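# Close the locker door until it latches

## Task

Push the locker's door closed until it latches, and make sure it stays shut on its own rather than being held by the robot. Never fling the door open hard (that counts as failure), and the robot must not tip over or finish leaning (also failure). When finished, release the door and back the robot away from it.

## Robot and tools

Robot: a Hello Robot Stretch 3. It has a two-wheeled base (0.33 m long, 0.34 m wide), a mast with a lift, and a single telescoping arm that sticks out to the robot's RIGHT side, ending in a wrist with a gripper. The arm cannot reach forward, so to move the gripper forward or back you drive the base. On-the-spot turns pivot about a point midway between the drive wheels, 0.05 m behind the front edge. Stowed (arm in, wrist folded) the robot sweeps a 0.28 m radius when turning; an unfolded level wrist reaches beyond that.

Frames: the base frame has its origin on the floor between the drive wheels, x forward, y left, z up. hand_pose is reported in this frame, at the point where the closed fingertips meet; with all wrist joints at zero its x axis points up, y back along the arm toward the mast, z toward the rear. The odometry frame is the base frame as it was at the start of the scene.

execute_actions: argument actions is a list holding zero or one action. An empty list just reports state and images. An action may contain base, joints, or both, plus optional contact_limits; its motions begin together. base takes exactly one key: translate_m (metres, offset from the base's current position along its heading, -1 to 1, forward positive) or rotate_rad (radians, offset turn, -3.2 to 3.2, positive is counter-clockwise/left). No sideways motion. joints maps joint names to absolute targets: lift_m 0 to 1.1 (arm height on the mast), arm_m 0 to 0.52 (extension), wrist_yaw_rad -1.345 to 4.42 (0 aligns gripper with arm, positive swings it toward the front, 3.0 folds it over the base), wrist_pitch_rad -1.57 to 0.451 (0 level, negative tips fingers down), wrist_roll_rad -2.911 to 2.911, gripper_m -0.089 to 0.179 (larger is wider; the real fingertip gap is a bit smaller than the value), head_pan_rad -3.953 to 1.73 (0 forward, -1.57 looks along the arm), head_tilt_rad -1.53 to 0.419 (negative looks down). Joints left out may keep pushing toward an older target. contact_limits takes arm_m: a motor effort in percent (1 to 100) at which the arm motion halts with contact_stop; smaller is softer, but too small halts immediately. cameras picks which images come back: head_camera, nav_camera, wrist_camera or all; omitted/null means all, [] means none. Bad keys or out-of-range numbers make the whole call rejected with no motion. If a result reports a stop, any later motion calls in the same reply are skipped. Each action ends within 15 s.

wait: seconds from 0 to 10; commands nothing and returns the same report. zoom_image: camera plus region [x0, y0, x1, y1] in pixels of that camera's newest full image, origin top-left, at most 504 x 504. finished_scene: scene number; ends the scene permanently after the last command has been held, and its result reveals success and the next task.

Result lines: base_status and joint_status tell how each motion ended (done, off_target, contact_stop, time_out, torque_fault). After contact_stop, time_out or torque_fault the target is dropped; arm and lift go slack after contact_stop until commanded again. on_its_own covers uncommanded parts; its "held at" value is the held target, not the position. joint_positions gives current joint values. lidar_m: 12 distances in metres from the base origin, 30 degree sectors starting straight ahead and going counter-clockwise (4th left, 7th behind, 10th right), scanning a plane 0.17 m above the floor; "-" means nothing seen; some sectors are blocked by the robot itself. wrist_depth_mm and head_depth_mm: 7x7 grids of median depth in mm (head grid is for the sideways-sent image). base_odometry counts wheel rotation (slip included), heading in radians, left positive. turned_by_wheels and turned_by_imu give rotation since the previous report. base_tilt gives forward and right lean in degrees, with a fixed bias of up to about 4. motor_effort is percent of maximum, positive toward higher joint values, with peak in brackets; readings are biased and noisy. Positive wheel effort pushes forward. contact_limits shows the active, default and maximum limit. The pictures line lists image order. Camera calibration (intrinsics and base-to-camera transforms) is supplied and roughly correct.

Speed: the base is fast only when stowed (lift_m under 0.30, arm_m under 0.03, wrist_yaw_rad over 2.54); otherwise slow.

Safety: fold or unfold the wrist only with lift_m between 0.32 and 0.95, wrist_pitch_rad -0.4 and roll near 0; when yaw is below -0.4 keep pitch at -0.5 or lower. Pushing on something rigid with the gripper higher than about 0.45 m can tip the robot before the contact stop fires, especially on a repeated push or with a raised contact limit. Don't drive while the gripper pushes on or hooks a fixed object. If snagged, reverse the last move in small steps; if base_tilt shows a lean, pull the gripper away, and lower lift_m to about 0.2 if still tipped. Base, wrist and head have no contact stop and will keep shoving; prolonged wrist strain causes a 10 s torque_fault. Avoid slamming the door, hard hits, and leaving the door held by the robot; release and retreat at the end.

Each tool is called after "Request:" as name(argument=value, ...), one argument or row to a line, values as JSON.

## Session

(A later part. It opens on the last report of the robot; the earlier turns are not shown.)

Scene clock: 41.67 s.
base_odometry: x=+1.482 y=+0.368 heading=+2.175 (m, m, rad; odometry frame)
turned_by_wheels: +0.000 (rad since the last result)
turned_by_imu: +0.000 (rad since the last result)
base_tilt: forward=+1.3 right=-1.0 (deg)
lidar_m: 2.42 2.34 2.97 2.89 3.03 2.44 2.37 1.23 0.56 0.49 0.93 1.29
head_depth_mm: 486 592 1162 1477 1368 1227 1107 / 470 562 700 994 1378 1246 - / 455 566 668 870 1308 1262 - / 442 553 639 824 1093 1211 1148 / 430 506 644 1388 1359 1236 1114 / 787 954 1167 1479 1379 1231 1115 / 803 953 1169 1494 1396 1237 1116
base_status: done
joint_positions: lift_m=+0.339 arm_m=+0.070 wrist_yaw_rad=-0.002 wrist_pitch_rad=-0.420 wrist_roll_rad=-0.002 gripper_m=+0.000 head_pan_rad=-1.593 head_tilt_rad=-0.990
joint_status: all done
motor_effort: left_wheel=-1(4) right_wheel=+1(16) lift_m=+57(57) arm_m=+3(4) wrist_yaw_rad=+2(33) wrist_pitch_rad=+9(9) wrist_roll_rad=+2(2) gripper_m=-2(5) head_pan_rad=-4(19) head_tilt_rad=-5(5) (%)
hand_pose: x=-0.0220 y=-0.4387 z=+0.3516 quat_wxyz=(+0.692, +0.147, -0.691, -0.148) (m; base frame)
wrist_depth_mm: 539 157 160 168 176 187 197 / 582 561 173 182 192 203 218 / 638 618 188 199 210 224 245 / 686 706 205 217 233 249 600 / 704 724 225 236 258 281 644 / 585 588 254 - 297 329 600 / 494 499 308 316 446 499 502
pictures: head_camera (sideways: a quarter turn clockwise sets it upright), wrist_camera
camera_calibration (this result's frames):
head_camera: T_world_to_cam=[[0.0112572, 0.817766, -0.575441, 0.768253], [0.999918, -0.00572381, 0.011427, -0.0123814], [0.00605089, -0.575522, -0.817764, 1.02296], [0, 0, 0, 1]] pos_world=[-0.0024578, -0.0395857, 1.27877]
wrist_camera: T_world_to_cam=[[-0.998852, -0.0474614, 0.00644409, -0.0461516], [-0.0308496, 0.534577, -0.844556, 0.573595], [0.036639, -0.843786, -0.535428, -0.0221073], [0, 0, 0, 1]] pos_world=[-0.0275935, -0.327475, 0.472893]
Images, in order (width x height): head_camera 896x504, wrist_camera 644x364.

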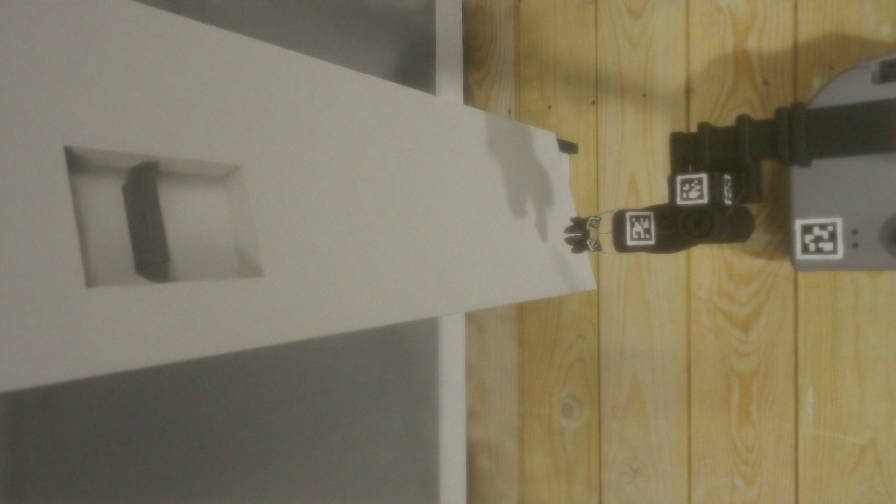

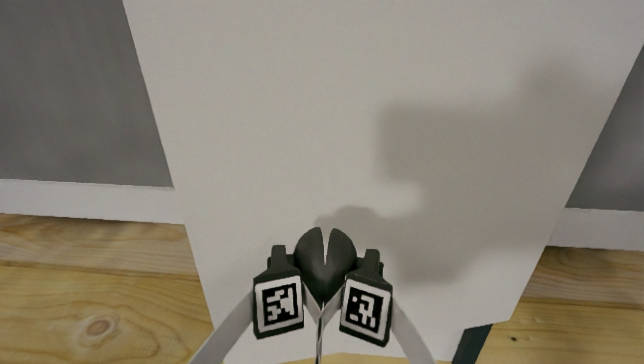

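Request:
execute_actions(
  actions=[
    {"base": {"translate_m": 0.03}, "joints": {"lift_m": 0.30, "wrist_pitch_rad": 0.0, "arm_m": 0.12}},
  ],
  cameras=["head_camera", "wrist_camera"],
)

Scene clock: 43.53 s.
base_odometry: x=+1.465 y=+0.393 heading=+2.175 (m, m, rad; odometry frame)
turned_by_wheels: +0.000 (rad since the last result)
turned_by_imu: +0.000 (rad since the last result)
base_tilt: forward=+1.3 right=-0.9 (deg)
lidar_m: 2.38 2.33 2.96 2.90 3.03 2.47 2.39 1.23 0.57 0.54 0.93 1.29
head_depth_mm: 492 586 772 1469 1367 1225 1104 / 488 577 713 927 1348 1224 - / 511 600 700 905 1307 1191 - / 483 585 687 886 1310 1214 1150 / 480 603 1130 1484 1388 1235 1112 / 803 951 1162 1484 1384 1233 1116 / 804 953 1166 1486 1393 1236 1123
base_status: done
joint_positions: lift_m=+0.301 arm_m=+0.120 wrist_yaw_rad=-0.002 wrist_pitch_rad=-0.023 wrist_roll_rad=-0.002 gripper_m=+0.000 head_pan_rad=-1.593 head_tilt_rad=-0.990
joint_status: all done
motor_effort: left_wheel=-1(4) right_wheel=+1(6) lift_m=+17(49) arm_m=+3(7) wrist_yaw_rad=+2(4) wrist_pitch_rad=+11(17) wrist_roll_rad=+2(2) gripper_m=-2(2) head_pan_rad=-3(4) head_tilt_rad=-5(4) (%)
hand_pose: x=-0.0219 y=-0.5202 z=+0.4093 quat_wxyz=(+0.708, +0.008, -0.706, -0.009) (m; base frame)
wrist_depth_mm: 513 496 162 164 164 166 168 / 530 517 167 167 170 170 170 / 536 525 171 172 173 174 176 / 549 538 176 177 177 180 180 / 570 564 181 180 183 184 185 / 595 580 186 - 189 190 191 / 602 584 192 192 194 194 196
pictures: head_camera (sideways: a quarter turn clockwise sets it upright), wrist_camera
camera_calibration (this result's frames):
head_camera: T_world_to_cam=[[0.0113837, 0.817764, -0.575441, 0.768253], [0.999917, -0.00587841, 0.011427, -0.0123814], [0.0059619, -0.575523, -0.817764, 1.02296], [0, 0, 0, 1]] pos_world=[-0.00246392, -0.0395843, 1.27877]
wrist_camera: T_world_to_cam=[[-0.998805, -0.041875, 0.0251808, -0.0550306], [-0.0318328, 0.166667, -0.985499, 0.53218], [0.037071, -0.985124, -0.1678, -0.283999], [0, 0, 0, 1]] pos_world=[-0.0274959, -0.370776, 0.478194]
Images, in order (width x height): head_camera 896x504, wrist_camera 644x364.

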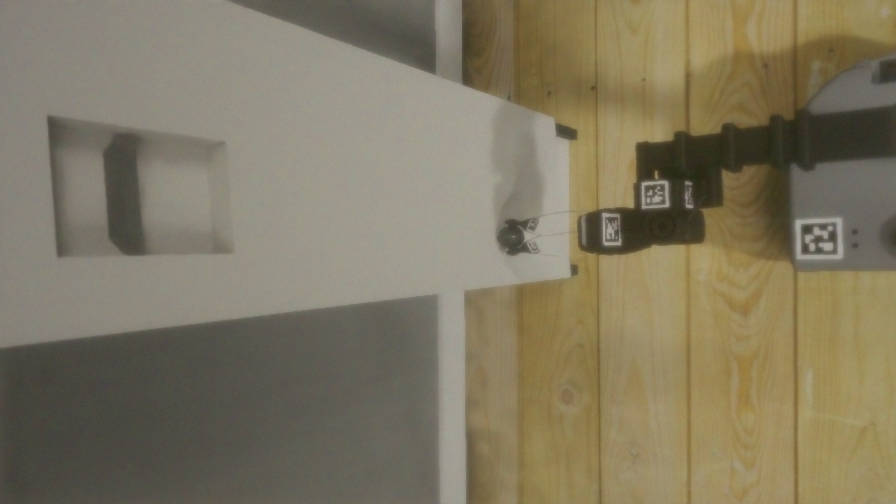

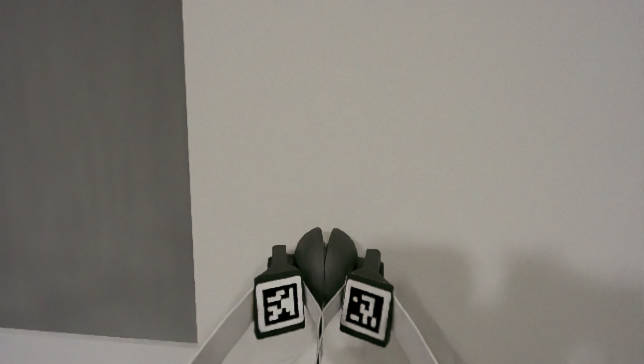

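Request:
execute_actions(
  actions=[
    {"joints": {"arm_m": 0.155}},
  ],
  cameras=["head_camera", "wrist_camera"],
)

Scene clock: 45.03 s.
base_odometry: x=+1.465 y=+0.393 heading=+2.175 (m, m, rad; odometry frame)
turned_by_wheels: +0.000 (rad since the last result)
turned_by_imu: -0.011 (rad since the last result)
base_tilt: forward=+1.3 right=-1.0 (deg)
lidar_m: 2.38 2.32 2.96 2.90 3.03 2.48 2.40 1.24 0.59 0.57 0.93 1.27
head_depth_mm: 501 595 1100 1477 1376 1226 1107 / 501 594 725 942 1343 1229 - / 532 619 725 936 1348 1197 - / 522 611 725 933 1295 1227 1145 / 510 623 1098 1471 1382 1236 1117 / 802 952 1158 1476 1392 1234 1111 / 803 950 1160 1479 1386 1240 1118
base_status: not commanded
joint_positions: lift_m=+0.301 arm_m=+0.152 wrist_yaw_rad=+0.012 wrist_pitch_rad=-0.027 wrist_roll_rad=-0.002 gripper_m=+0.000 head_pan_rad=-1.593 head_tilt_rad=-0.990
joint_status: all done
on_its_own: arm_m is at rest, and its effort (+22) is outside its rest range (-14 to +14); wrist_yaw_rad is at rest, and its effort (-14) is outside its rest range (-12 to +12)
motor_effort: left_wheel=-2(4) right_wheel=+2(5) lift_m=+17(17) arm_m=+22(22) wrist_yaw_rad=-14(16) wrist_pitch_rad=+12(13) wrist_roll_rad=+2(2) gripper_m=-7(7) head_pan_rad=-4(4) head_tilt_rad=-4(5) (%)
hand_pose: x=-0.0184 y=-0.5527 z=+0.4084 quat_wxyz=(+0.708, +0.014, -0.706, -0.006) (m; base frame)
wrist_depth_mm: 481 477 161 157 154 150 147 / 498 493 165 162 158 154 151 / 519 503 170 166 162 157 154 / 528 517 175 169 166 162 158 / 546 534 179 173 170 166 162 / 558 548 186 - 174 171 166 / 569 558 191 185 180 175 171
pictures: head_camera (sideways: a quarter turn clockwise sets it upright), wrist_camera
camera_calibration (this result's frames):
head_camera: T_world_to_cam=[[0.011384, 0.817764, -0.575441, 0.768253], [0.999917, -0.00587889, 0.011427, -0.0123814], [0.00596163, -0.575523, -0.817764, 1.02296], [0, 0, 0, 1]] pos_world=[-0.00246394, -0.0395843, 1.27877]
wrist_camera: T_world_to_cam=[[-0.998133, -0.0557087, 0.0250221, -0.0604231], [-0.0341634, 0.16973, -0.984898, 0.53821], [0.0506204, -0.983915, -0.171316, -0.313928], [0, 0, 0, 1]] pos_world=[-0.0260321, -0.403595, 0.477813]
Images, in order (width x height): head_camera 896x504, wrist_camera 644x364.

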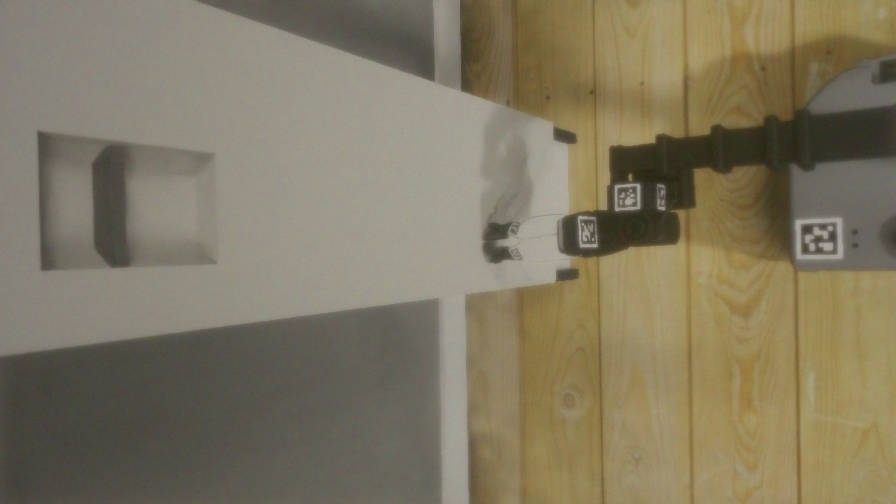

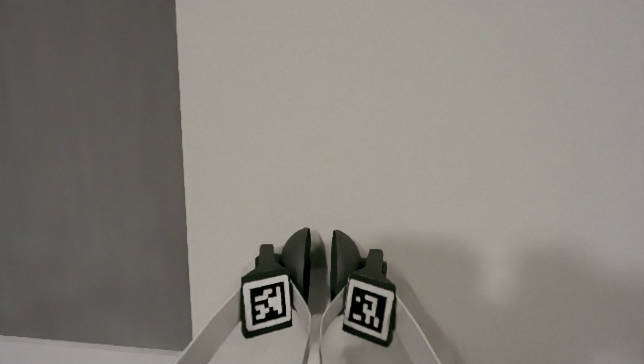

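Request:
execute_actions(
  actions=[
    {"joints": {"arm_m": 0.0}},
  ],
  cameras=["head_camera", "wrist_camera"],
)

Scene clock: 47.47 s.
base_odometry: x=+1.465 y=+0.393 heading=+2.175 (m, m, rad; odometry frame)
turned_by_wheels: +0.000 (rad since the last result)
turned_by_imu: +0.000 (rad since the last result)
base_tilt: forward=+1.3 right=-1.0 (deg)
lidar_m: 2.39 2.33 2.97 2.89 3.04 2.47 2.39 1.24 0.59 0.57 0.92 1.27
head_depth_mm: 500 593 1104 1477 1373 1224 1104 / 501 591 726 939 1346 1222 - / 530 619 726 935 1328 1245 - / 521 612 723 933 1318 1233 1130 / 510 624 1093 1480 1386 1233 1115 / 804 948 1163 1480 1389 1239 1116 / 802 950 1161 1469 1381 1236 1123
base_status: not commanded
joint_positions: lift_m=+0.301 arm_m=+0.002 wrist_yaw_rad=+0.001 wrist_pitch_rad=-0.023 wrist_roll_rad=-0.002 gripper_m=+0.000 head_pan_rad=-1.593 head_tilt_rad=-0.990
joint_status: all done
joint sent to its limit — the command would take arm_m past its lower limit, so that joint was sent only as far as its limit.
motor_effort: left_wheel=+0(2) right_wheel=+1(4) lift_m=+17(17) arm_m=-3(18) wrist_yaw_rad=-2(19) wrist_pitch_rad=+10(12) wrist_roll_rad=+2(2) gripper_m=-3(8) head_pan_rad=-4(4) head_tilt_rad=-5(5) (%)
hand_pose: x=-0.0211 y=-0.4029 z=+0.4095 quat_wxyz=(+0.708, +0.009, -0.706, -0.008) (m; base frame)
wrist_depth_mm: 628 614 607 296 292 286 548 / 640 616 623 303 298 294 560 / 658 634 629 312 305 298 588 / 676 658 657 322 311 310 597 / 687 673 672 325 320 316 600 / 704 709 688 - 326 322 629 / 700 701 704 348 337 332 642
pictures: head_camera (sideways: a quarter turn clockwise sets it upright), wrist_camera
camera_calibration (this result's frames):
head_camera: T_world_to_cam=[[0.011384, 0.817764, -0.575441, 0.768253], [0.999917, -0.00587889, 0.011427, -0.0123814], [0.00596163, -0.575523, -0.817764, 1.02296], [0, 0, 0, 1]] pos_world=[-0.00246394, -0.0395843, 1.27877]
wrist_camera: T_world_to_cam=[[-0.998676, -0.0448306, 0.0252103, -0.0505636], [-0.0323276, 0.165897, -0.985613, 0.512553], [0.0400033, -0.985124, -0.167127, -0.168668], [0, 0, 0, 1]] pos_world=[-0.0271798, -0.253456, 0.478265]
Images, in order (width x height): head_camera 896x504, wrist_camera 644x364.

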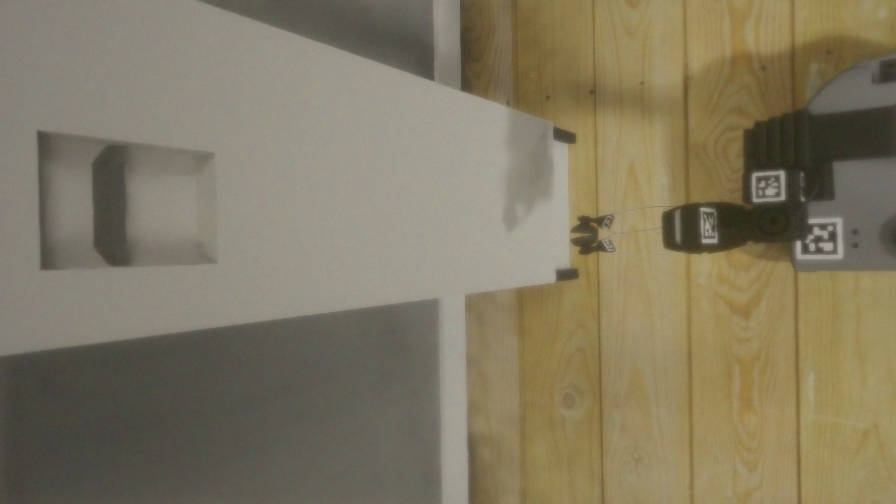

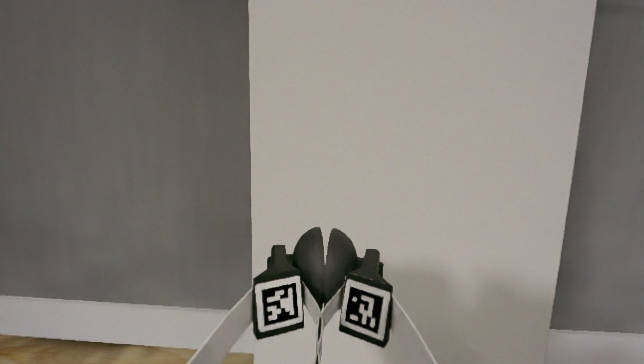

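Request:
execute_actions(
  actions=[
    {"base": {"translate_m": 0.3}, "joints": {"wrist_yaw_rad": 1.0, "head_pan_rad": -2.0, "head_tilt_rad": -0.7}},
  ],
  cameras=["head_camera"],
)

Scene clock: 51.83 s.
base_odometry: x=+1.295 y=+0.640 heading=+2.175 (m, m, rad; odometry frame)
turned_by_wheels: +0.000 (rad since the last result)
turned_by_imu: +0.000 (rad since the last result)
base_tilt: forward=+1.3 right=-0.9 (deg)
lidar_m: 2.09 2.08 2.96 2.86 3.01 2.78 2.70 1.24 0.62 0.89 0.93 1.28
head_depth_mm: 572 652 777 1444 1628 1381 1184 / 546 618 721 845 1035 1323 1187 / 522 588 708 789 954 1195 1195 / 506 570 654 770 935 1205 1193 / 607 716 872 1065 1290 1398 1196 / 740 828 925 1064 1233 1372 1201 / 718 791 889 1004 1164 1331 1208
base_status: done
joint_positions: lift_m=+0.301 arm_m=+0.002 wrist_yaw_rad=+0.998 wrist_pitch_rad=-0.023 wrist_roll_rad=-0.002 gripper_m=+0.000 head_pan_rad=-1.993 head_tilt_rad=-0.705
joint_status: all done
motor_effort: left_wheel=-1(3) right_wheel=+1(6) lift_m=+17(17) arm_m=-3(2) wrist_yaw_rad=+4(3) wrist_pitch_rad=+10(11) wrist_roll_rad=+2(2) gripper_m=-3(2) head_pan_rad=-4(33) head_tilt_rad=+3(26) (%)
hand_pose: x=+0.1934 y=-0.2859 z=+0.4095 quat_wxyz=(+0.626, +0.345, -0.616, +0.331) (m; base frame)
wrist_depth_mm: - - - - 905 669 543 / - - - - 923 687 545 / - - - - 925 706 551 / - - - - 921 702 562 / - - - - 944 708 567 / 952 971 962 - 904 718 565 / 724 728 715 703 743 689 578
pictures: head_camera (sideways: a quarter turn clockwise sets it upright)
camera_calibration (this result's frames):
head_camera: T_world_to_cam=[[0.248924, 0.571453, -0.781971, 1.03594], [0.919906, -0.392088, 0.00630049, -0.00522251], [-0.303001, -0.720908, -0.623283, 0.771922], [0, 0, 0, 1]] pos_world=[-0.0191718, -0.0375513, 1.29123]
Images, in order (width x height): head_camera 896x504.

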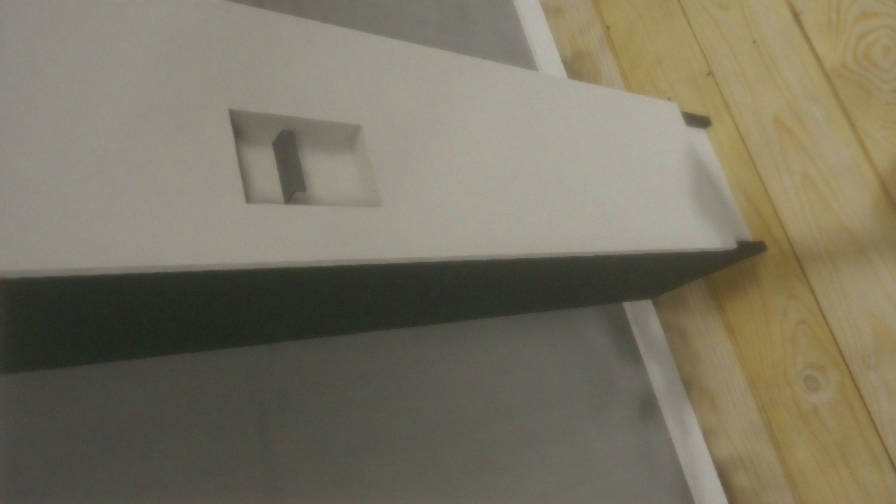

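The door sits flush with the frame and the handle is down.

Request:
finished_scene(
  scene=1,
)

The scene is finished: the task was done.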